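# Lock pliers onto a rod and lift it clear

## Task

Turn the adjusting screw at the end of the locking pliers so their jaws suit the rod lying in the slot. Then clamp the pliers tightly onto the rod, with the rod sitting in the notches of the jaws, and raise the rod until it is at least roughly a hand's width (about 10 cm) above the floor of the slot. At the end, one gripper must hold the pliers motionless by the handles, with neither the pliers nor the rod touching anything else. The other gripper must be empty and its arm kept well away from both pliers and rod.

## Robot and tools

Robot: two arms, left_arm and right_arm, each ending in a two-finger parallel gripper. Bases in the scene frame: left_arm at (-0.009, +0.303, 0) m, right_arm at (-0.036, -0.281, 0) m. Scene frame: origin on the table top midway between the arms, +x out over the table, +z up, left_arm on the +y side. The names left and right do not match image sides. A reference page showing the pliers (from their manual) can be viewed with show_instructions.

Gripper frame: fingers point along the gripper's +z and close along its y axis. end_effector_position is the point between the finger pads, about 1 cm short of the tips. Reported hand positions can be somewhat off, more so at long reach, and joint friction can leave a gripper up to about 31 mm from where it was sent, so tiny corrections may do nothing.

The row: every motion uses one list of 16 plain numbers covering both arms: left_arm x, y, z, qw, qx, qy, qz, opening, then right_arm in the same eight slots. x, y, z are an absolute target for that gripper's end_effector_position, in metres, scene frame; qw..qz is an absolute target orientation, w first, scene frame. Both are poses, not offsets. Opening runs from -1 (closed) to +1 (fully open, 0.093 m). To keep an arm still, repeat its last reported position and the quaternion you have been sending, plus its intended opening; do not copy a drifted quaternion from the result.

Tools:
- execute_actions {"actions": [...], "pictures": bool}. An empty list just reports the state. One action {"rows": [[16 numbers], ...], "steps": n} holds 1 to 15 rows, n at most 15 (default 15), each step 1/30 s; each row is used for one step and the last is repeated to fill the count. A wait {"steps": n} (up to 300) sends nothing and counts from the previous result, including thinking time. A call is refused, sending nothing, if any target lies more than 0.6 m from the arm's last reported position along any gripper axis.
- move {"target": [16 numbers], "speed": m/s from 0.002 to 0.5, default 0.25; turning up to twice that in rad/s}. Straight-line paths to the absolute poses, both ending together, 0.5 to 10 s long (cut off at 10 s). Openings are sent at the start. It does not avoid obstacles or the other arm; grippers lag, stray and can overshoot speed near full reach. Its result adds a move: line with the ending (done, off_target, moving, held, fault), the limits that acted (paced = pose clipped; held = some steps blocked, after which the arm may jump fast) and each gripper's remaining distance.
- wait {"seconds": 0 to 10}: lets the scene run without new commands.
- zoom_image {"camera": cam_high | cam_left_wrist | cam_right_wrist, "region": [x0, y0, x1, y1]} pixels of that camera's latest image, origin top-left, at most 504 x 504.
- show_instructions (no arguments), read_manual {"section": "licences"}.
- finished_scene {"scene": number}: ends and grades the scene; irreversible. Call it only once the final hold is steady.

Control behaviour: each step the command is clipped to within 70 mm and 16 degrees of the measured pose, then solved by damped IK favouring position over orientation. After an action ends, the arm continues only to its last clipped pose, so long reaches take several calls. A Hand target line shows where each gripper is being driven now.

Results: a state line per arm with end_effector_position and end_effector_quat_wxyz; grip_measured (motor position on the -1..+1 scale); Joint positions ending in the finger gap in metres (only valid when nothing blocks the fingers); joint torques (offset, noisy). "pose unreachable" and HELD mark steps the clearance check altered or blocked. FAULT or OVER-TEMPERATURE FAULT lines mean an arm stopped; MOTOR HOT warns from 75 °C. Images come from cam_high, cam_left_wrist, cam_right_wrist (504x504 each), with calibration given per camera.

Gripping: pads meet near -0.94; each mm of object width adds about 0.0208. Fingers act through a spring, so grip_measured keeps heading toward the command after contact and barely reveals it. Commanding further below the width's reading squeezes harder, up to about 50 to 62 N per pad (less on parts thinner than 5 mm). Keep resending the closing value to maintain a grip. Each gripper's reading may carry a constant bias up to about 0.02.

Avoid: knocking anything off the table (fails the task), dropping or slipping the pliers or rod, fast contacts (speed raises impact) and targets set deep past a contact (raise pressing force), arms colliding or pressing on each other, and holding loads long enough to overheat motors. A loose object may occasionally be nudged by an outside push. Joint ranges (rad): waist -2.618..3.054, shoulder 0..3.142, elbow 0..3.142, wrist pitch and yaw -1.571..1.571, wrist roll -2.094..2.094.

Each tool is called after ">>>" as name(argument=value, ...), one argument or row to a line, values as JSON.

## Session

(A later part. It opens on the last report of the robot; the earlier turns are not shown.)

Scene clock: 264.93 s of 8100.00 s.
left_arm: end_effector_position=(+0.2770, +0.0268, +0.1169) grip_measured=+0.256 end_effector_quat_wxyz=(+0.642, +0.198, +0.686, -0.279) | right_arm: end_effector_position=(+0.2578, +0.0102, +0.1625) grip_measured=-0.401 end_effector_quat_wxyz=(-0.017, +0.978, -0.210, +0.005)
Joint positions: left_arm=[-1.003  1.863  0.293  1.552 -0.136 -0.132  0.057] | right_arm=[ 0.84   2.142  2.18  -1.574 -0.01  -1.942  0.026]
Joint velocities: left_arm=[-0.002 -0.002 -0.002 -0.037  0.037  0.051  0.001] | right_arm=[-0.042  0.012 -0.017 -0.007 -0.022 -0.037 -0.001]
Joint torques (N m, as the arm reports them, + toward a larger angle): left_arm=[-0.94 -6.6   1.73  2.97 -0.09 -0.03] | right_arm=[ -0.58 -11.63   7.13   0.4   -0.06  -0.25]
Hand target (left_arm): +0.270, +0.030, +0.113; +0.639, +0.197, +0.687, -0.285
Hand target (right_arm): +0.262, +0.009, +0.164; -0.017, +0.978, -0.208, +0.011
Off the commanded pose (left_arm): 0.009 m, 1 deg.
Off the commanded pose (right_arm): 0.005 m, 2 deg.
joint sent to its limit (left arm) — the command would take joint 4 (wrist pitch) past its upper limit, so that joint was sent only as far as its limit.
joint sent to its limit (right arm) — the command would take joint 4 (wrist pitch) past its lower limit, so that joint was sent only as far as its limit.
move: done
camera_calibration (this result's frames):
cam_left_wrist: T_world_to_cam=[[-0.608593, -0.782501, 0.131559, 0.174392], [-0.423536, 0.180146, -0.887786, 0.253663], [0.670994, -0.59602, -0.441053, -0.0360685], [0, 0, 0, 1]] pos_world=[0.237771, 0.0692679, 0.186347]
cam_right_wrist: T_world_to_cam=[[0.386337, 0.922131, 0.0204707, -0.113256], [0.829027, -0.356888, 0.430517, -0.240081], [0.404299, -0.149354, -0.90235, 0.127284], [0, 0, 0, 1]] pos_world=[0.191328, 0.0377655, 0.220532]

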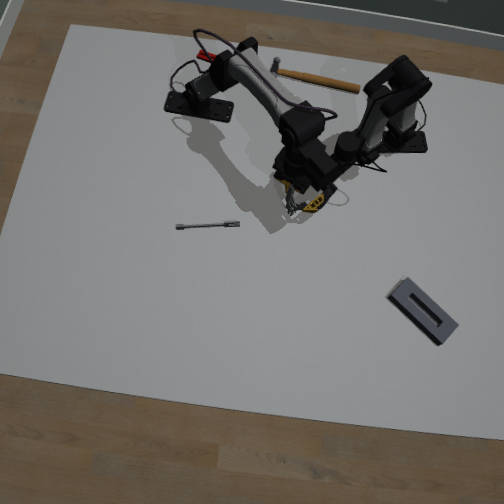

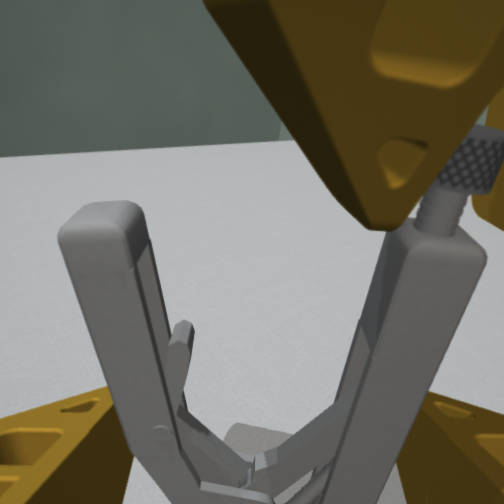

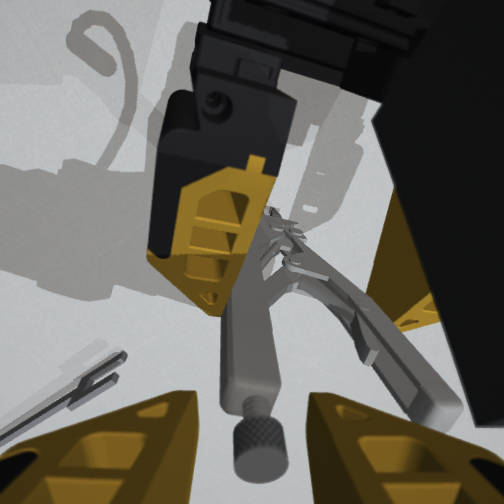

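>>> move(
  target=[0.27,0.03,0.113,0.6465,0.195,0.680,-0.288,0.21, 0.255,0.005,0.19,0,-0.978,0.208,0,-0.4],
  speed=0.1,
)

>>> move(
  target=[0.27,0.03,0.113,0.6465,0.195,0.680,-0.288,0.21, 0.2,-0.2,0.19,0,-0.4305,0.9026,0,-1],
  speed=0.3,
)

>>> move(
  target=[0.28,0.04,0.2,0.6465,0.195,0.680,-0.288,0.21, 0.22,-0.15,0.18,0.3454,-0.3977,0.8339,0.1647,-1],
  speed=0.15,
)

>>> move(
  target=[0.40,0.30,0.24,0.6577,-0.3478,0.6152,0.2587,0.21, 0.22,-0.02,0.10,0.638,-0.304,0.638,0.304,-1],
  speed=0.2,
)

>>> move(
  target=[0.40,0.30,0.24,0.6577,-0.3478,0.6152,0.2587,0.21, 0.33,0.215,0.10,0.638,-0.304,0.638,0.304,-1],
  speed=0.15,
)

Scene clock: 269.87 s of 8100.00 s.
left_arm: end_effector_position=(+0.2770, +0.0268, +0.1171) grip_measured=+0.217 end_effector_quat_wxyz=(+0.643, +0.197, +0.685, -0.280) | right_arm: end_effector_position=(+0.2556, +0.0079, +0.1838) grip_measured=-0.401 end_effector_quat_wxyz=(-0.040, +0.977, -0.209, +0.020)
Joint positions: left_arm=[-1.003  1.863  0.293  1.553 -0.136 -0.133  0.056] | right_arm=[ 0.84   2.088  2.18  -1.574 -0.01  -1.942  0.026]
Joint velocities: left_arm=[ 0.007 -0.007  0.002 -0.037 -0.007 -0.037  0.   ] | right_arm=[-0.007  0.017 -0.012 -0.095 -0.125 -0.139 -0.   ]
Joint torques (N m, as the arm reports them, + toward a larger angle): left_arm=[-0.92 -6.49  1.77  2.98 -0.1  -0.08] | right_arm=[ -0.3  -13.06   5.94   0.54  -0.05  -0.15]
Hand target (left_arm): +0.270, +0.030, +0.113; +0.639, +0.197, +0.687, -0.285
Hand target (right_arm): +0.255, +0.005, +0.189; -0.042, +0.977, -0.208, +0.027
Off the commanded pose (left_arm): 0.009 m, 1 deg.
Off the commanded pose (right_arm): 0.007 m, 5 deg.
joint sent to its limit (left arm) — the command would take joint 4 (wrist pitch) past its upper limit, so that joint was sent only as far as its limit.
joint sent to its limit (right arm) — the command would take joint 4 (wrist pitch) past its lower limit, so that joint was sent only as far as its limit.
move: off_target (right_arm)
camera_calibration (this result's frames):
cam_left_wrist: T_world_to_cam=[[-0.60862, -0.78232, 0.132501, 0.174247], [-0.423282, 0.178871, -0.888165, 0.253917], [0.671129, -0.596641, -0.440006, -0.0360949], [0, 0, 0, 1]] pos_world=[0.237753, 0.069363, 0.186551]
cam_right_wrist: T_world_to_cam=[[0.383904, 0.920712, 0.0700535, -0.11914], [0.81205, -0.372761, 0.449025, -0.247169], [0.439536, -0.115496, -0.890769, 0.135593], [0, 0, 0, 1]] pos_world=[0.186855, 0.033219, 0.240113]

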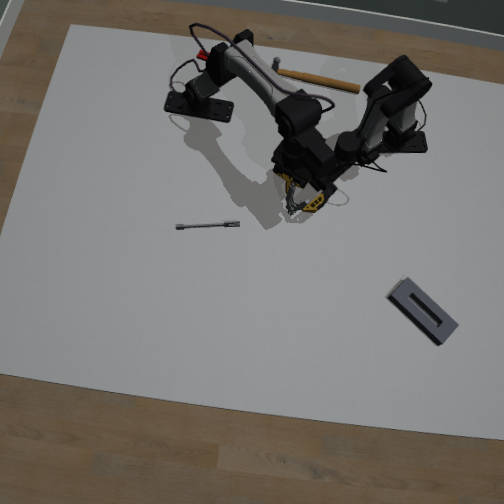

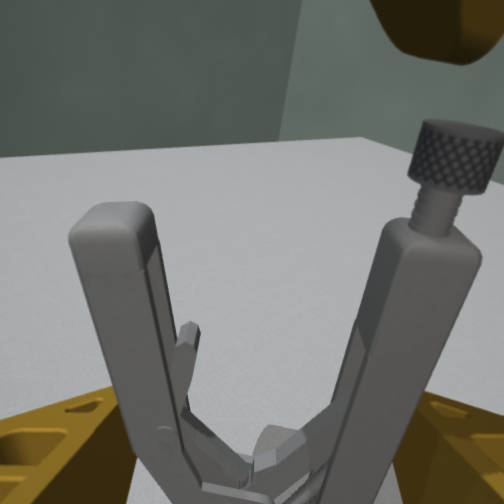

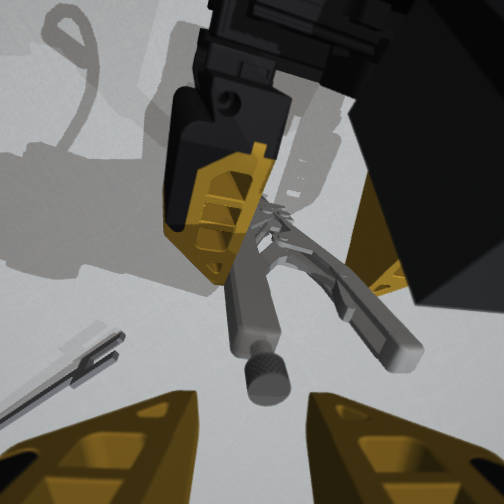

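Scene clock: 273.43 s of 8100.00 s.
left_arm: end_effector_position=(+0.2770, +0.0268, +0.1171) grip_measured=+0.217 end_effector_quat_wxyz=(+0.643, +0.197, +0.685, -0.280) | right_arm: end_effector_position=(+0.2092, -0.1968, +0.1895) grip_measured=-0.980 end_effector_quat_wxyz=(+0.001, -0.439, +0.899, +0.002)
Joint positions: left_arm=[-1.003  1.863  0.293  1.553 -0.136 -0.133  0.056] | right_arm=[ 0.391  1.543  1.52  -1.547 -0.005 -0.579  0.   ]
Joint velocities: left_arm=[-0.007 -0.002 -0.012 -0.007 -0.066  0.022 -0.   ] | right_arm=[-0.012  0.027  0.002 -0.051 -0.066  0.007  0.   ]
Joint torques (N m, as the arm reports them, + toward a larger angle): left_arm=[-0.77 -6.4   1.72  2.97 -0.1  -0.05] | right_arm=[-0.82 -8.14  5.35  0.26 -0.12 -0.09]
Hand target (left_arm): +0.270, +0.030, +0.113; +0.639, +0.197, +0.687, -0.285
Hand target (right_arm): +0.202, -0.200, +0.191; -0.003, -0.431, +0.902, +0.004
Off the commanded pose (left_arm): 0.009 m, 1 deg.
Off the commanded pose (right_arm): 0.010 m, 1 deg.
joint sent to its limit (left arm) — the command would take joint 4 (wrist pitch) past its upper limit, so that joint was sent only as far as its limit.
move: done
camera_calibration (this result's frames):
cam_left_wrist: T_world_to_cam=[[-0.60862, -0.78232, 0.132501, 0.174247], [-0.423282, 0.178871, -0.888165, 0.253917], [0.671129, -0.596641, -0.440006, -0.0360949], [0, 0, 0, 1]] pos_world=[0.237753, 0.069363, 0.186551]
cam_right_wrist: T_world_to_cam=[[0.803784, -0.594634, -0.0184734, -0.282513], [-0.532339, -0.732747, 0.423907, -0.0731555], [-0.265606, -0.330896, -0.905517, 0.245391], [0, 0, 0, 1]] pos_world=[0.253313, -0.140397, 0.247998]

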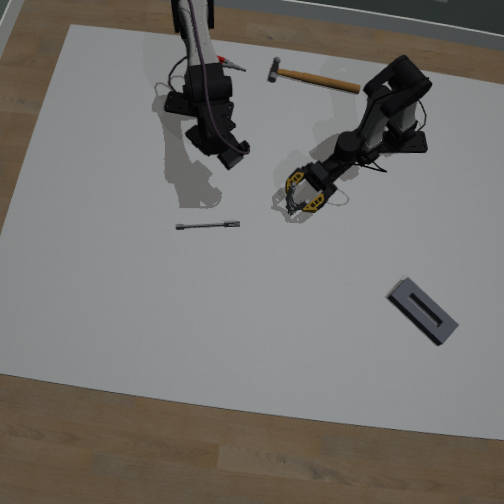

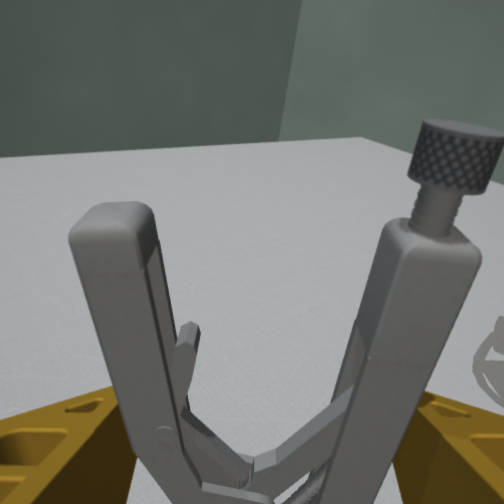

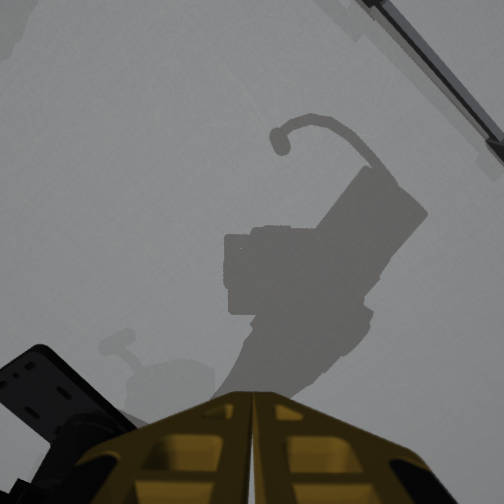

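Scene clock: 276.63 s of 8100.00 s.
left_arm: end_effector_position=(+0.2727, +0.0431, +0.1713) grip_measured=+0.217 end_effector_quat_wxyz=(+0.619, +0.209, +0.707, -0.272) | right_arm: end_effector_position=(+0.2192, -0.1490, +0.1745) grip_measured=-0.980 end_effector_quat_wxyz=(+0.333, -0.399, +0.839, +0.162)
Joint positions: left_arm=[-0.957  1.361  0.329  0.945 -0.078 -0.133  0.056] | right_arm=[ 0.287  1.061  0.869 -0.739 -0.442 -0.514  0.   ]
Joint velocities: left_arm=[-0.012 -0.007 -0.002  0.066  0.037  0.022 -0.001] | right_arm=[-0.017  0.002 -0.012 -0.037  0.037  0.007  0.   ]
Joint torques (N m, as the arm reports them, + toward a larger angle): left_arm=[ 0.4  -7.32 11.24  2.9  -0.04 -0.01] | right_arm=[-0.78 -4.78  6.54  1.97 -0.31 -0.06]
Hand target (left_arm): +0.278, +0.042, +0.201; +0.646, +0.196, +0.679, -0.287
Hand target (right_arm): +0.220, -0.149, +0.178; +0.347, -0.394, +0.835, +0.163
Off the commanded pose (left_arm): 0.030 m, 5 deg.
Off the commanded pose (right_arm): 0.006 m, 2 deg.
move: off_target (left_arm)
camera_calibration (this result's frames):
cam_left_wrist: T_world_to_cam=[[-0.611326, -0.781316, 0.125801, 0.179128], [-0.464831, 0.225854, -0.856108, 0.301082], [0.640478, -0.581838, -0.501251, 0.0185396], [0, 0, 0, 1]] pos_world=[0.237583, 0.0827417, 0.244517]
cam_right_wrist: T_world_to_cam=[[0.794787, -0.606887, 0.00109284, -0.265703], [-0.576234, -0.755206, -0.31244, 0.108329], [0.190441, 0.247693, -0.949937, 0.244273], [0, 0, 0, 1]] pos_world=[0.227081, -0.139946, 0.26618]

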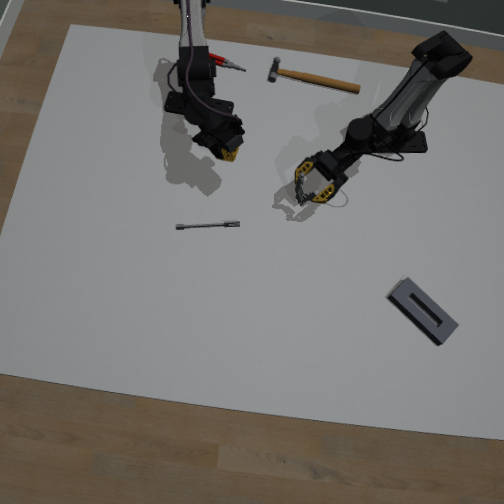

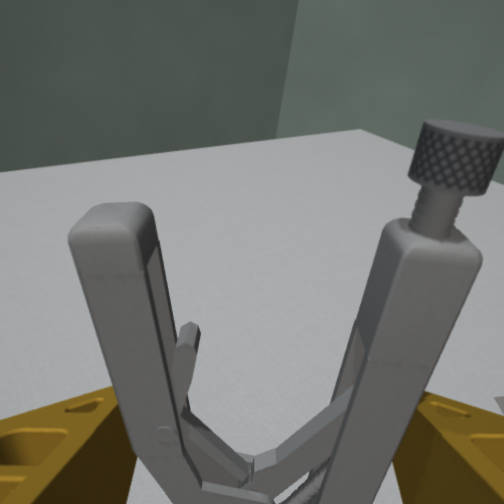

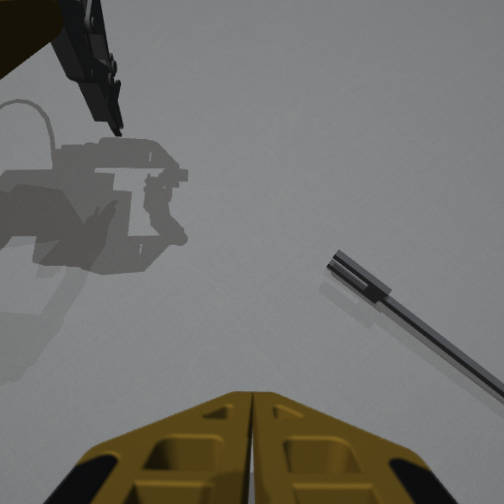

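Scene clock: 281.07 s of 8100.00 s.
left_arm: end_effector_position=(+0.3924, +0.3011, +0.2280) grip_measured=+0.217 end_effector_quat_wxyz=(+0.650, -0.331, +0.630, +0.266) | right_arm: end_effector_position=(+0.2168, -0.0240, +0.0969) grip_measured=-0.980 end_effector_quat_wxyz=(+0.606, -0.321, +0.670, +0.284)
Joint positions: left_arm=[-0.598  1.643  0.803  0.789 -1.294 -0.144  0.056] | right_arm=[ 0.778  1.797  0.151  1.541 -0.17  -0.026  0.   ]
Joint velocities: left_arm=[-0.007  0.007 -0.007  0.007 -0.081  0.037 -0.001] | right_arm=[ 0.007  0.002  0.007 -0.022 -0.051  0.051  0.   ]
Joint torques (N m, as the arm reports them, + toward a larger angle): left_arm=[ 0.2  -7.53 11.47  2.14 -0.22  0.15] | right_arm=[ 0.4  -4.12  4.35  2.74 -0.02 -0.07]
Hand target (left_arm): +0.397, +0.303, +0.237; +0.655, -0.344, +0.619, +0.264
Hand target (right_arm): +0.219, -0.021, +0.101; +0.613, -0.316, +0.664, +0.288
Off the commanded pose (left_arm): 0.014 m, 3 deg.
Off the commanded pose (right_arm): 0.006 m, 6 deg.
joint sent to its limit (right arm) — the command would take joint 4 (wrist pitch) past its upper limit, so that joint was sent only as far as its limit.
move: off_target (left_arm, right_arm)
camera_calibration (this result's frames):
cam_left_wrist: T_world_to_cam=[[0.780785, -0.617287, 0.096601, -0.142314], [-0.205046, -0.399204, -0.89364, 0.441891], [0.590196, 0.677933, -0.438265, -0.253572], [0, 0, 0, 1]] pos_world=[0.351382, 0.260461, 0.297507]
cam_right_wrist: T_world_to_cam=[[0.785774, -0.617658, 0.0325226, -0.189171], [-0.29867, -0.424958, -0.854521, 0.177328], [0.541623, 0.661747, -0.518397, 0.0319894], [0, 0, 0, 1]] pos_world=[0.184282, -0.062655, 0.174266]

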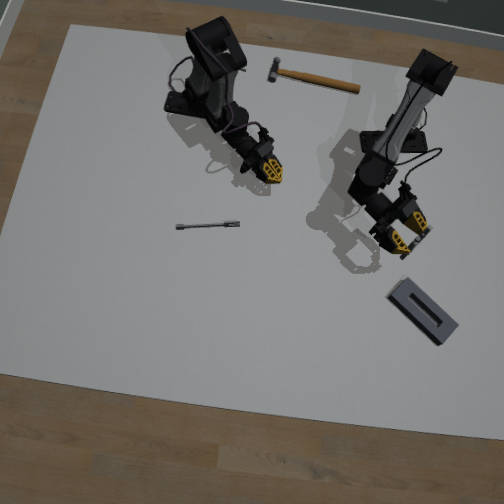

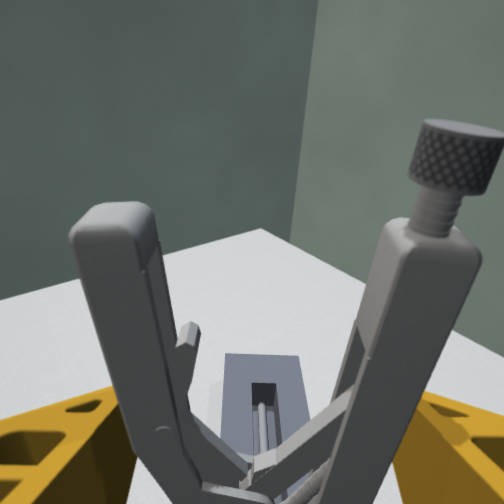

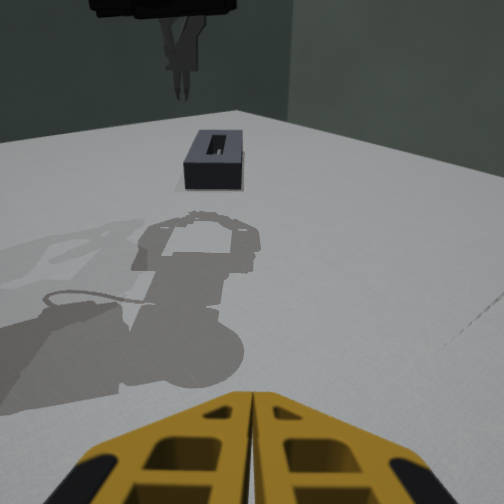

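Scene clock: 283.20 s of 8100.00 s.
left_arm: end_effector_position=(+0.3937, +0.3250, +0.2355) grip_measured=+0.217 end_effector_quat_wxyz=(+0.645, -0.361, +0.611, +0.284) | right_arm: end_effector_position=(+0.3269, +0.2014, +0.1154) grip_measured=-0.980 end_effector_quat_wxyz=(+0.664, -0.285, +0.616, +0.314)
Joint positions: left_arm=[-0.539  1.648  0.829  0.791 -1.311 -0.144  0.056] | right_arm=[1.008 2.372 1.211 1.24  0.07  0.004 0.   ]
Joint velocities: left_arm=[-0.012 -0.007 -0.002 -0.037 -0.007 -0.022  0.   ] | right_arm=[ 0.002 -0.007  0.002  0.007 -0.051  0.066  0.   ]
Joint torques (N m, as the arm reports them, + toward a larger angle): left_arm=[-4.27 -7.57 10.53  2.06 -0.11  0.05] | right_arm=[  0.9  -11.48   9.24   1.18  -0.08  -0.27]
Hand target (left_arm): +0.399, +0.301, +0.240; +0.658, -0.348, +0.616, +0.259
Hand target (right_arm): +0.325, +0.214, +0.098; +0.640, -0.305, +0.637, +0.304
Off the commanded pose (left_arm): 0.026 m, 4 deg.
Off the commanded pose (right_arm): 0.021 m, 5 deg.
move: off_target (left_arm, right_arm)
camera_calibration (this result's frames):
cam_left_wrist: T_world_to_cam=[[0.822839, -0.555456, 0.120019, -0.171456], [-0.153505, -0.420604, -0.894163, 0.445121], [0.547149, 0.717329, -0.431355, -0.264668], [0, 0, 0, 1]] pos_world=[0.354222, 0.281838, 0.304423]
cam_right_wrist: T_world_to_cam=[[0.776448, -0.629949, 0.0170964, -0.12978], [-0.211413, -0.285944, -0.934634, 0.274501], [0.59366, 0.722081, -0.3552, -0.215186], [0, 0, 0, 1]] pos_world=[0.286548, 0.152119, 0.182343]

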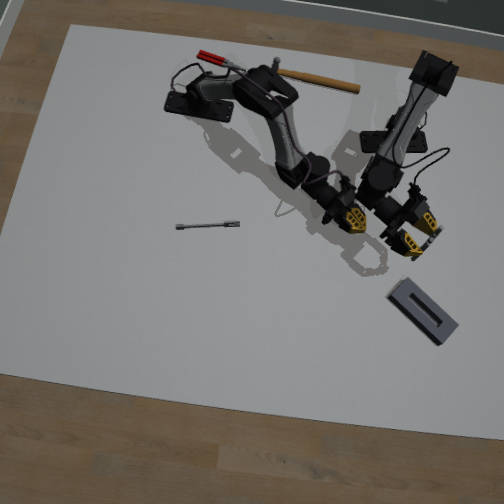

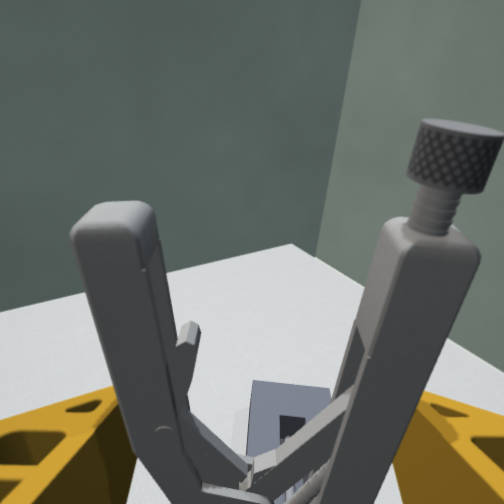

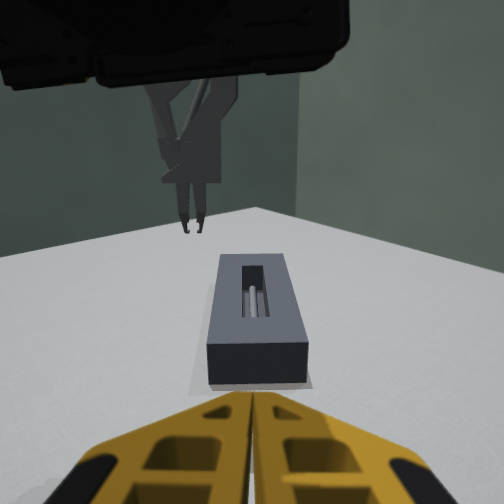

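Arms are touching; back the right off.

>>> move(
  target=[0.44,0.33,0.23,0.6577,-0.3478,0.6152,0.2587,0.21, 0.31,0.15,0.08,0.638,-0.304,0.638,0.304,-1],
  speed=0.08,
)

Scene clock: 286.30 s of 8100.00 s.
left_arm: end_effector_position=(+0.4333, +0.3290, +0.2187) grip_measured=+0.217 end_effector_quat_wxyz=(+0.646, -0.335, +0.630, +0.271) | right_arm: end_effector_position=(+0.3102, +0.1524, +0.0651) grip_measured=-0.980 end_effector_quat_wxyz=(+0.626, -0.308, +0.651, +0.299)
Joint positions: left_arm=[-0.479  1.77   0.91   0.808 -1.188 -0.14   0.056] | right_arm=[0.964 2.345 0.976 1.332 0.014 0.005 0.   ]
Joint velocities: left_arm=[ 0.002  0.012  0.017  0.007 -0.037 -0.007 -0.   ] | right_arm=[ 0.017  0.007  0.007  0.007 -0.081  0.081  0.   ]
Joint torques (N m, as the arm reports them, + toward a larger angle): left_arm=[ 0.32 -9.08 11.51  2.36 -0.11  0.15] | right_arm=[ -0.8  -14.39   3.96   2.78  -0.11  -0.19]
Hand target (left_arm): +0.439, +0.331, +0.231; +0.659, -0.348, +0.615, +0.260
Hand target (right_arm): +0.310, +0.150, +0.081; +0.638, -0.304, +0.638, +0.304
Off the commanded pose (left_arm): 0.013 m, 3 deg.
Off the commanded pose (right_arm): 0.015 m, 2 deg.
move: off_target (left_arm, right_arm)
camera_calibration (this result's frames):
cam_left_wrist: T_world_to_cam=[[0.788799, -0.607412, 0.0940561, -0.16226], [-0.204748, -0.403948, -0.891574, 0.454018], [0.579546, 0.684015, -0.443, -0.297025], [0, 0, 0, 1]] pos_world=[0.39309, 0.288011, 0.28847]
cam_right_wrist: T_world_to_cam=[[0.785217, -0.618863, 0.0210681, -0.151467], [-0.270846, -0.373849, -0.887062, 0.23867], [0.556846, 0.69083, -0.461169, -0.164657], [0, 0, 0, 1]] pos_world=[0.275265, 0.109239, 0.138972]

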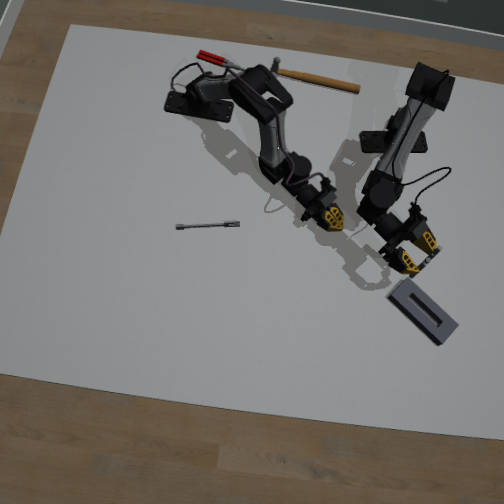

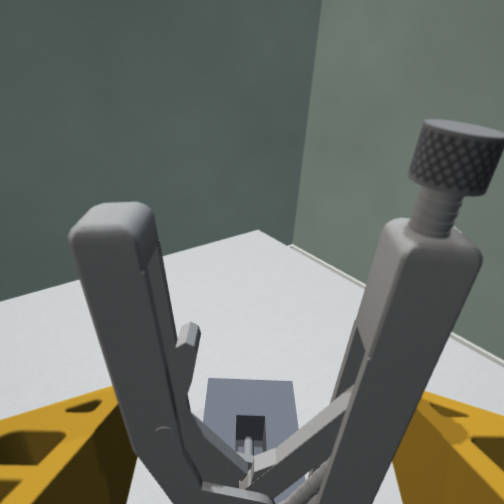

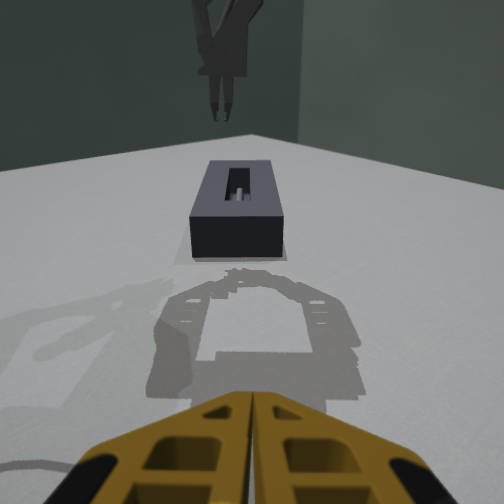

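>>> zoom_image(
  camera="cam_right_wrist",
  region=[185,60,265,140],
)

Region (185, 60, 265, 140) of cam_right_wrist's 504x504 image, scaled by 6.300, with more detail than that image has.

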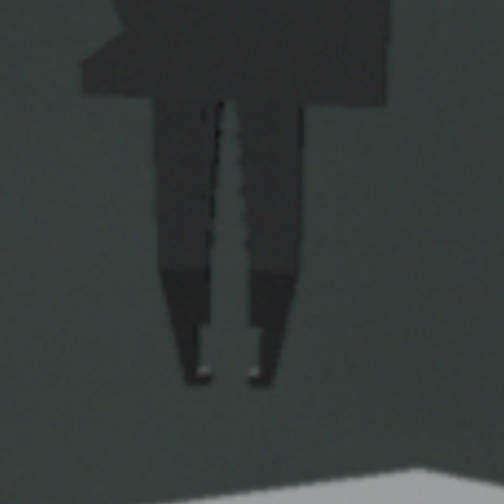

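>>> move(
  target=[0.44,0.33,0.23,0.6577,-0.3478,0.6152,0.2587,0.12, 0.31,0.15,0.08,0.638,-0.304,0.638,0.304,-1],
  speed=0.08,
)

>>> zoom_image(
  camera="cam_right_wrist",
  region=[185,60,265,140],
)

Scene clock: 294.73 s of 8100.00 s.
left_arm: end_effector_position=(+0.4335, +0.3289, +0.2179) grip_measured=+0.125 end_effector_quat_wxyz=(+0.645, -0.334, +0.632, +0.271) | right_arm: end_effector_position=(+0.3100, +0.1525, +0.0654) grip_measured=-0.980 end_effector_quat_wxyz=(+0.626, -0.308, +0.651, +0.300)
Joint positions: left_arm=[-0.479  1.77   0.91   0.803 -1.186 -0.14   0.051] | right_arm=[0.964 2.345 0.976 1.333 0.013 0.005 0.   ]
Joint velocities: left_arm=[-0.007  0.002 -0.002 -0.11  -0.037  0.022 -0.001] | right_arm=[-0.007 -0.007 -0.007 -0.022 -0.051  0.037  0.   ]
Joint torques (N m, as the arm reports them, + toward a larger angle): left_arm=[ 0.2  -9.15 11.47  2.35 -0.14  0.06] | right_arm=[ -0.64 -14.1    4.09   2.73  -0.1   -0.17]
Hand target (left_arm): +0.439, +0.330, +0.230; +0.658, -0.348, +0.616, +0.259
Hand target (right_arm): +0.310, +0.150, +0.080; +0.638, -0.304, +0.638, +0.304
Off the commanded pose (left_arm): 0.014 m, 3 deg.
Off the commanded pose (right_arm): 0.015 m, 2 deg.
move: off_target (left_arm, right_arm)
camera_calibration (this result's frames):
cam_left_wrist: T_world_to_cam=[[0.788342, -0.608752, 0.0890969, -0.160689], [-0.209928, -0.402284, -0.891122, 0.454926], [0.578314, 0.683805, -0.444932, -0.29632], [0, 0, 0, 1]] pos_world=[0.393545, 0.287815, 0.28787]
cam_right_wrist: T_world_to_cam=[[0.785905, -0.61799, 0.0210295, -0.151626], [-0.269608, -0.373073, -0.887766, 0.238553], [0.556476, 0.69203, -0.459815, -0.164656], [0, 0, 0, 1]] pos_world=[0.275106, 0.109242, 0.139257]

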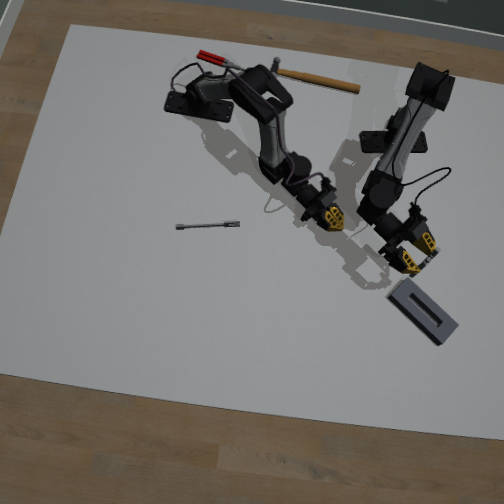

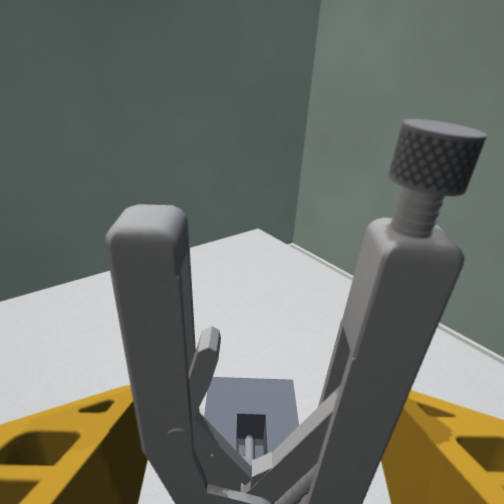

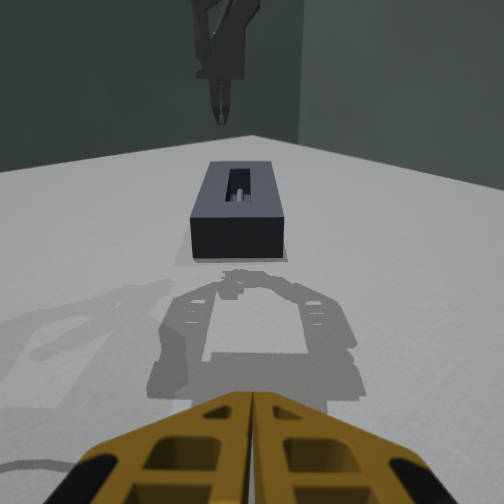

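Region (185, 60, 265, 140) of cam_right_wrist's 504x504 image, scaled by 6.300, with more detail than that image has.

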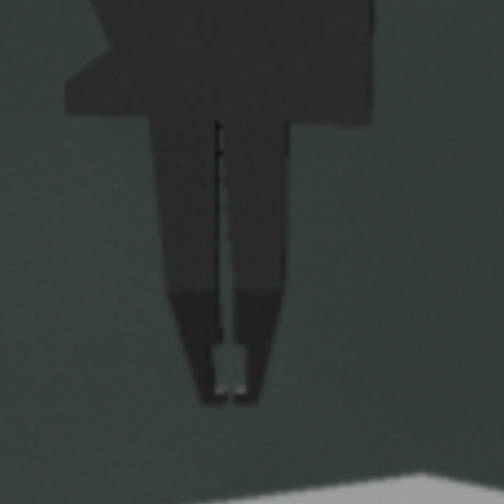

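>>> zoom_image(
  camera="cam_right_wrist",
  region=[200,150,280,230],
)

>>> zoom_image(
  camera="cam_left_wrist",
  region=[200,370,310,480],
)

Region (200, 150, 280, 230) of cam_right_wrist's 504x504 image, scaled by 6.300, with more detail than that image has.

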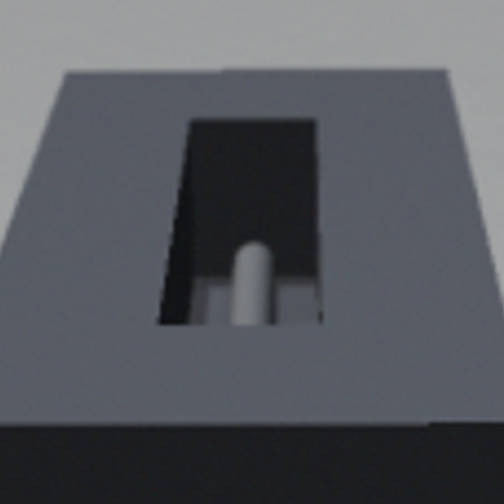

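Region (200, 370, 310, 480) of cam_left_wrist's 504x504 image, scaled by 4.582, with more detail than that image has.

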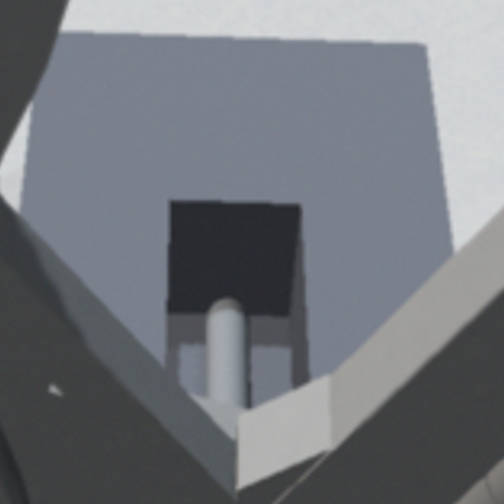

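>>> move(
  target=[0.44,0.33,0.23,0.6577,-0.3478,0.6152,0.2587,0.19, 0.22,-0.15,0.18,0.3454,-0.3977,0.8339,0.1647,-0.4],
  speed=0.3,
)

>>> move(
  target=[0.27,0.03,0.16,0.6465,0.195,0.680,-0.288,0.19, 0.2,-0.2,0.19,0,0.559,0.829,0,-0.4],
  speed=0.25,
)

>>> move(
  target=[0.27,0.03,0.113,0.6465,0.195,0.680,-0.288,0.19, 0.25,-0.06,0.19,0,0.559,0.829,0,-0.4],
  speed=0.1,
)

>>> move(
  target=[0.27,0.03,0.113,0.6465,0.195,0.680,-0.288,0.19, 0.264,0.013,0.187,0,0.559,0.829,0,-0.2],
  speed=0.08,
)

Scene clock: 308.83 s of 8100.00 s.
left_arm: end_effector_position=(+0.4334, +0.3289, +0.2173) grip_measured=+0.191 end_effector_quat_wxyz=(+0.644, -0.333, +0.633, +0.272) | right_arm: end_effector_position=(+0.2203, -0.1507, +0.1775) grip_measured=-0.401 end_effector_quat_wxyz=(+0.344, -0.398, +0.834, +0.168)
Joint positions: left_arm=[-0.479  1.77   0.91   0.798 -1.186 -0.14   0.054] | right_arm=[ 0.264  1.051  0.861 -0.727 -0.471 -0.526  0.026]
Joint velocities: left_arm=[ 0.007 -0.027 -0.002 -0.037 -0.051 -0.022  0.001] | right_arm=[-0.007  0.002  0.002 -0.081  0.051  0.007 -0.001]
Joint torques (N m, as the arm reports them, + toward a larger angle): left_arm=[ 0.26 -9.25 11.59  2.41 -0.15  0.02] | right_arm=[-0.72 -1.16  9.49  1.64 -0.36 -0.22]
Hand target (left_arm): +0.439, +0.330, +0.230; +0.658, -0.348, +0.616, +0.259
Hand target (right_arm): +0.223, -0.150, +0.182; +0.343, -0.400, +0.833, +0.169
Off the commanded pose (left_arm): 0.014 m, 4 deg.
Off the commanded pose (right_arm): 0.003 m, 0 deg.
move: off_target (left_arm); limits=paced
camera_calibration (this result's frames):
cam_left_wrist: T_world_to_cam=[[0.788691, -0.608861, 0.0851771, -0.159869], [-0.213497, -0.40117, -0.890776, 0.455517], [0.576529, 0.684362, -0.446389, -0.295657], [0, 0, 0, 1]] pos_world=[0.393793, 0.287738, 0.287403]
cam_right_wrist: T_world_to_cam=[[0.796546, -0.604577, 0.00112691, -0.267662], [-0.568972, -0.750262, -0.336717, 0.112017], [0.204417, 0.26757, -0.941605, 0.245736], [0, 0, 0, 1]] pos_world=[0.226707, -0.143532, 0.269406]

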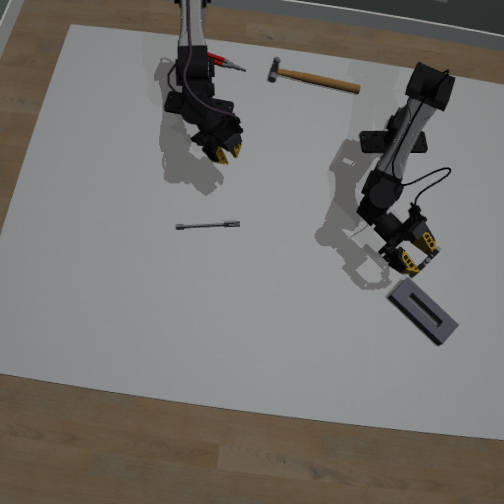

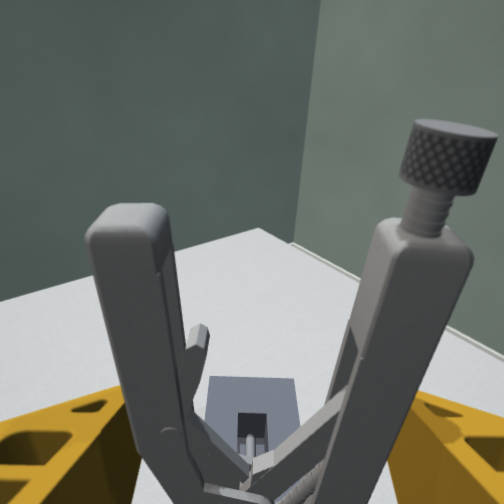

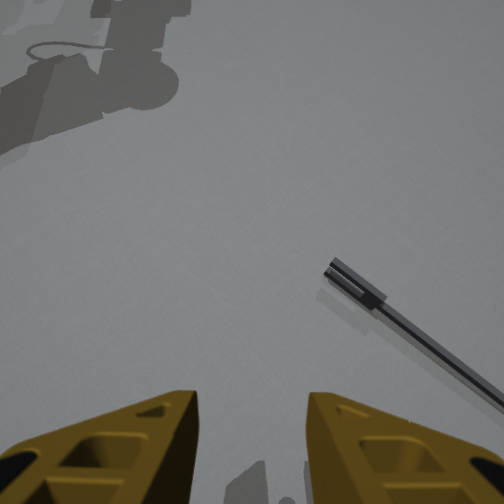

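Scene clock: 313.73 s of 8100.00 s.
left_arm: end_effector_position=(+0.2768, +0.0293, +0.1556) grip_measured=+0.191 end_effector_quat_wxyz=(+0.641, +0.193, +0.688, -0.279) | right_arm: end_effector_position=(+0.1987, -0.2010, +0.1905) grip_measured=-0.401 end_effector_quat_wxyz=(+0.006, +0.549, +0.836, +0.001)
Joint positions: left_arm=[-1.001  1.591  0.317  1.252 -0.141 -0.14   0.054] | right_arm=[ 0.398  1.495  1.479 -1.547  0.009  1.497  0.026]
Joint velocities: left_arm=[-0.012 -0.012 -0.002 -0.037  0.007 -0.007  0.   ] | right_arm=[-0.002 -0.002 -0.007 -0.022 -0.037 -0.037 -0.   ]
Joint torques (N m, as the arm reports them, + toward a larger angle): left_arm=[-0.88 -5.31  5.88  3.23 -0.04  0.01] | right_arm=[-0.89 -4.24  7.91  0.24 -0.11 -0.08]
Hand target (left_arm): +0.273, +0.027, +0.162; +0.650, +0.192, +0.675, -0.291
Hand target (right_arm): +0.200, -0.201, +0.192; -0.001, +0.556, +0.831, -0.000
Off the commanded pose (left_arm): 0.008 m, 2 deg.
Off the commanded pose (right_arm): 0.002 m, 2 deg.
move: done
camera_calibration (this result's frames):
cam_left_wrist: T_world_to_cam=[[-0.601828, -0.786459, 0.138872, 0.16825], [-0.431111, 0.17355, -0.885451, 0.289425], [0.67227, -0.592758, -0.443498, -0.0174404], [0, 0, 0, 1]] pos_world=[0.237756, 0.0717538, 0.225172]
cam_right_wrist: T_world_to_cam=[[-0.906536, -0.421514, -0.0227857, 0.098883], [-0.391588, 0.819564, 0.418299, 0.202799], [-0.157645, 0.388126, -0.908023, 0.365681], [0, 0, 0, 1]] pos_world=[0.226702, -0.266457, 0.249469]

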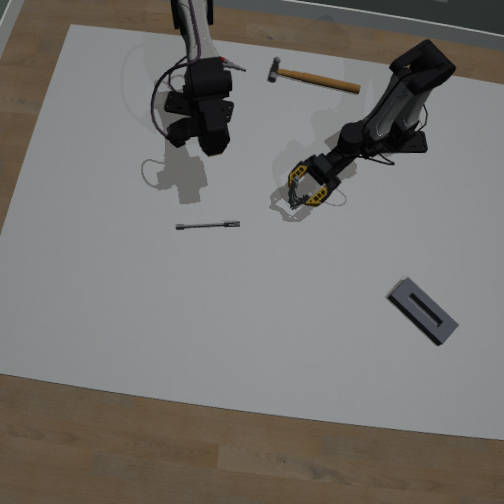

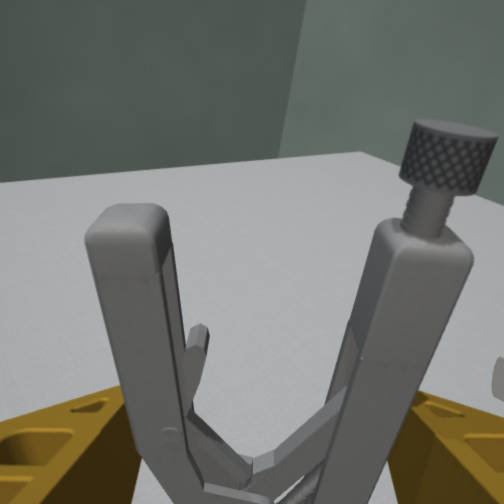

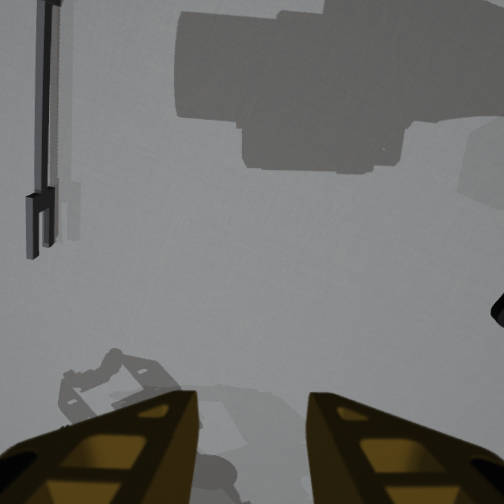

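Scene clock: 315.60 s of 8100.00 s.
left_arm: end_effector_position=(+0.2775, +0.0285, +0.1172) grip_measured=+0.191 end_effector_quat_wxyz=(+0.643, +0.192, +0.687, -0.280) | right_arm: end_effector_position=(+0.2491, -0.0621, +0.1875) grip_measured=-0.401 end_effector_quat_wxyz=(+0.010, +0.557, +0.831, +0.016)
Joint positions: left_arm=[-1.001  1.862  0.29   1.555 -0.141 -0.14   0.054] | right_arm=[ 0.722  1.907  1.935 -1.561  0.009  1.84   0.026]
Joint velocities: left_arm=[-0.012 -0.022 -0.002  0.066 -0.022  0.007 -0.001] | right_arm=[-0.002  0.007 -0.007 -0.037 -0.007  0.037 -0.001]
Joint torques (N m, as the arm reports them, + toward a larger angle): left_arm=[-0.99 -5.89  2.12  3.   -0.04 -0.01] | right_arm=[ 0.06 -8.66  7.83  0.27 -0.02 -0.07]
Hand target (left_arm): +0.271, +0.029, +0.112; +0.638, +0.197, +0.688, -0.284
Hand target (right_arm): +0.249, -0.060, +0.189; +0.008, +0.559, +0.829, +0.015
Off the commanded pose (left_arm): 0.009 m, 1 deg.
Off the commanded pose (right_arm): 0.003 m, 2 deg.
joint sent to its limit (left arm) — the command would take joint 4 (wrist pitch) past its upper limit, so that joint was sent only as far as its limit.
joint sent to its limit (right arm) — the command would take joint 4 (wrist pitch) past its lower limit, so that joint was sent only as far as its limit.
move: done
camera_calibration (this result's frames):
cam_left_wrist: T_world_to_cam=[[-0.60226, -0.785991, 0.139646, 0.173397], [-0.428357, 0.17057, -0.887365, 0.255497], [0.673641, -0.594243, -0.439412, -0.0362871], [0, 0, 0, 1]] pos_world=[0.238319, 0.0711452, 0.18656]
cam_right_wrist: T_world_to_cam=[[-0.913434, -0.403359, -0.0542233, 0.211747], [-0.386411, 0.817696, 0.426684, 0.107053], [-0.127768, 0.4107, -0.902774, 0.309911], [0, 0, 0, 1]] pos_world=[0.27438, -0.129408, 0.245583]

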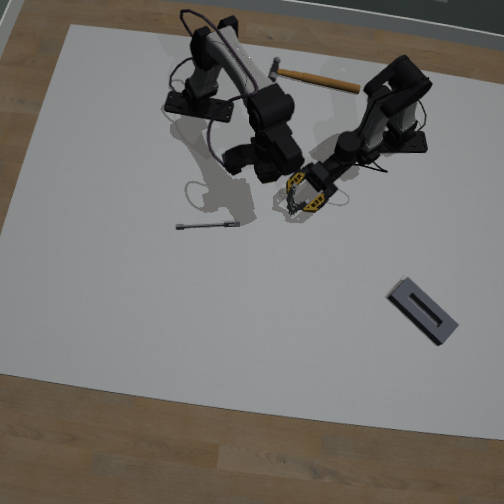

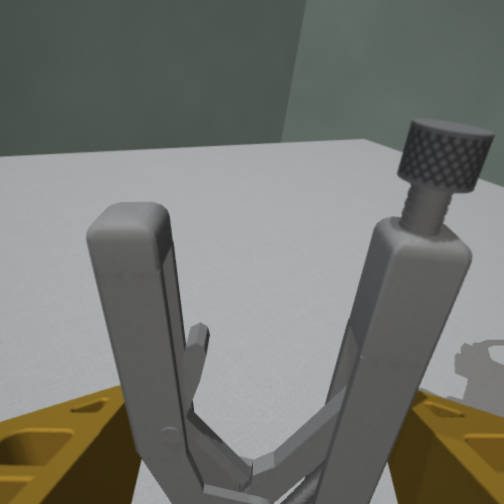

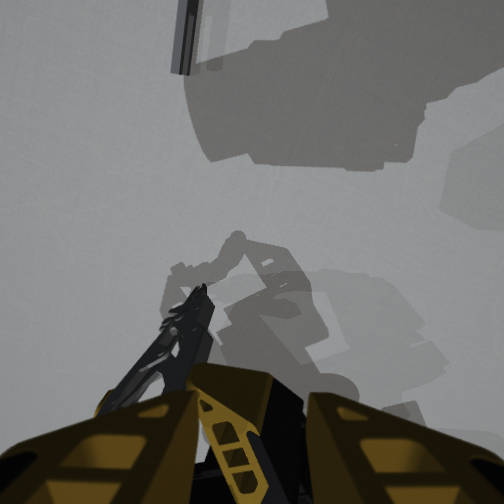

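Scene clock: 316.87 s of 8100.00 s.
left_arm: end_effector_position=(+0.2775, +0.0285, +0.1172) grip_measured=+0.191 end_effector_quat_wxyz=(+0.643, +0.192, +0.687, -0.280) | right_arm: end_effector_position=(+0.2634, +0.0093, +0.1848) grip_measured=-0.202 end_effector_quat_wxyz=(+0.015, +0.556, +0.830, +0.051)
Joint positions: left_arm=[-1.001  1.862  0.29   1.555 -0.141 -0.14   0.054] | right_arm=[ 0.836  2.103  2.205 -1.568  0.009  1.954  0.036]
Joint velocities: left_arm=[ 0.007 -0.002 -0.002 -0.051 -0.022 -0.037 -0.001] | right_arm=[-0.002  0.002  0.017 -0.066  0.007 -0.007 -0.   ]
Joint torques (N m, as the arm reports them, + toward a larger angle): left_arm=[-1.02 -6.39  2.    2.93 -0.06  0.03] | right_arm=[  0.16 -10.44   7.66   0.49  -0.07  -0.02]
Hand target (left_arm): +0.270, +0.030, +0.113; +0.639, +0.197, +0.687, -0.285
Hand target (right_arm): +0.263, +0.013, +0.186; +0.012, +0.558, +0.828, +0.053
Off the commanded pose (left_arm): 0.009 m, 1 deg.
Off the commanded pose (right_arm): 0.004 m, 6 deg.
joint sent to its limit (left arm) — the command would take joint 4 (wrist pitch) past its upper limit, so that joint was sent only as far as its limit.
joint sent to its limit (right arm) — the command would take joint 4 (wrist pitch) past its lower limit, so that joint was sent only as far as its limit.
move: off_target (right_arm)
camera_calibration (this result's frames):
cam_left_wrist: T_world_to_cam=[[-0.60226, -0.785991, 0.139646, 0.173397], [-0.428357, 0.17057, -0.887365, 0.255497], [0.673641, -0.594243, -0.439412, -0.0362871], [0, 0, 0, 1]] pos_world=[0.238319, 0.0711452, 0.18656]
cam_right_wrist: T_world_to_cam=[[-0.909196, -0.399505, -0.117297, 0.264024], [-0.407304, 0.794916, 0.44968, 0.0568024], [-0.0864082, 0.456623, -0.885454, 0.265493], [0, 0, 0, 1]] pos_world=[0.286126, -0.0609044, 0.240508]

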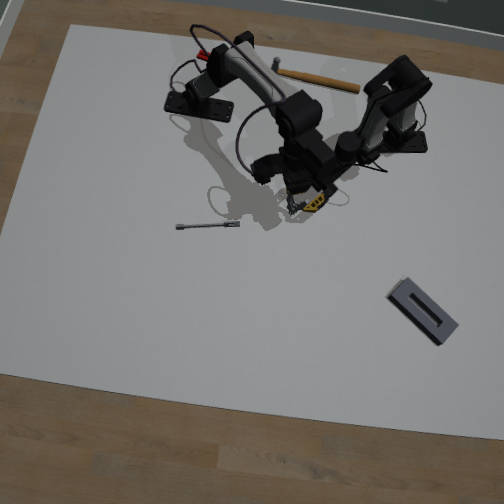

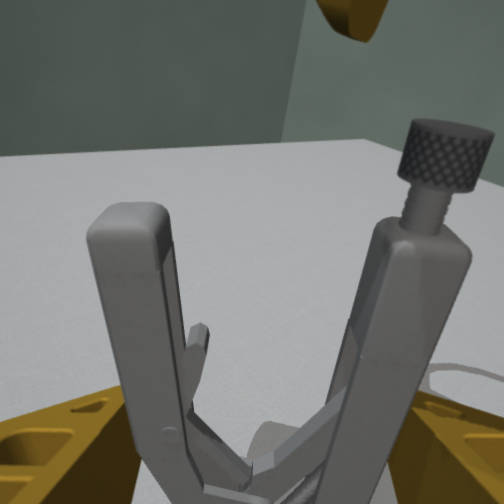

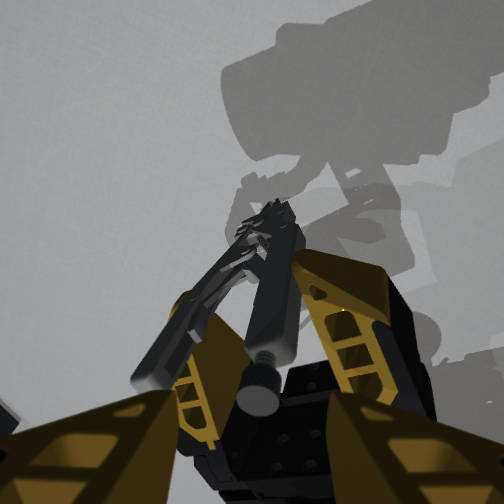

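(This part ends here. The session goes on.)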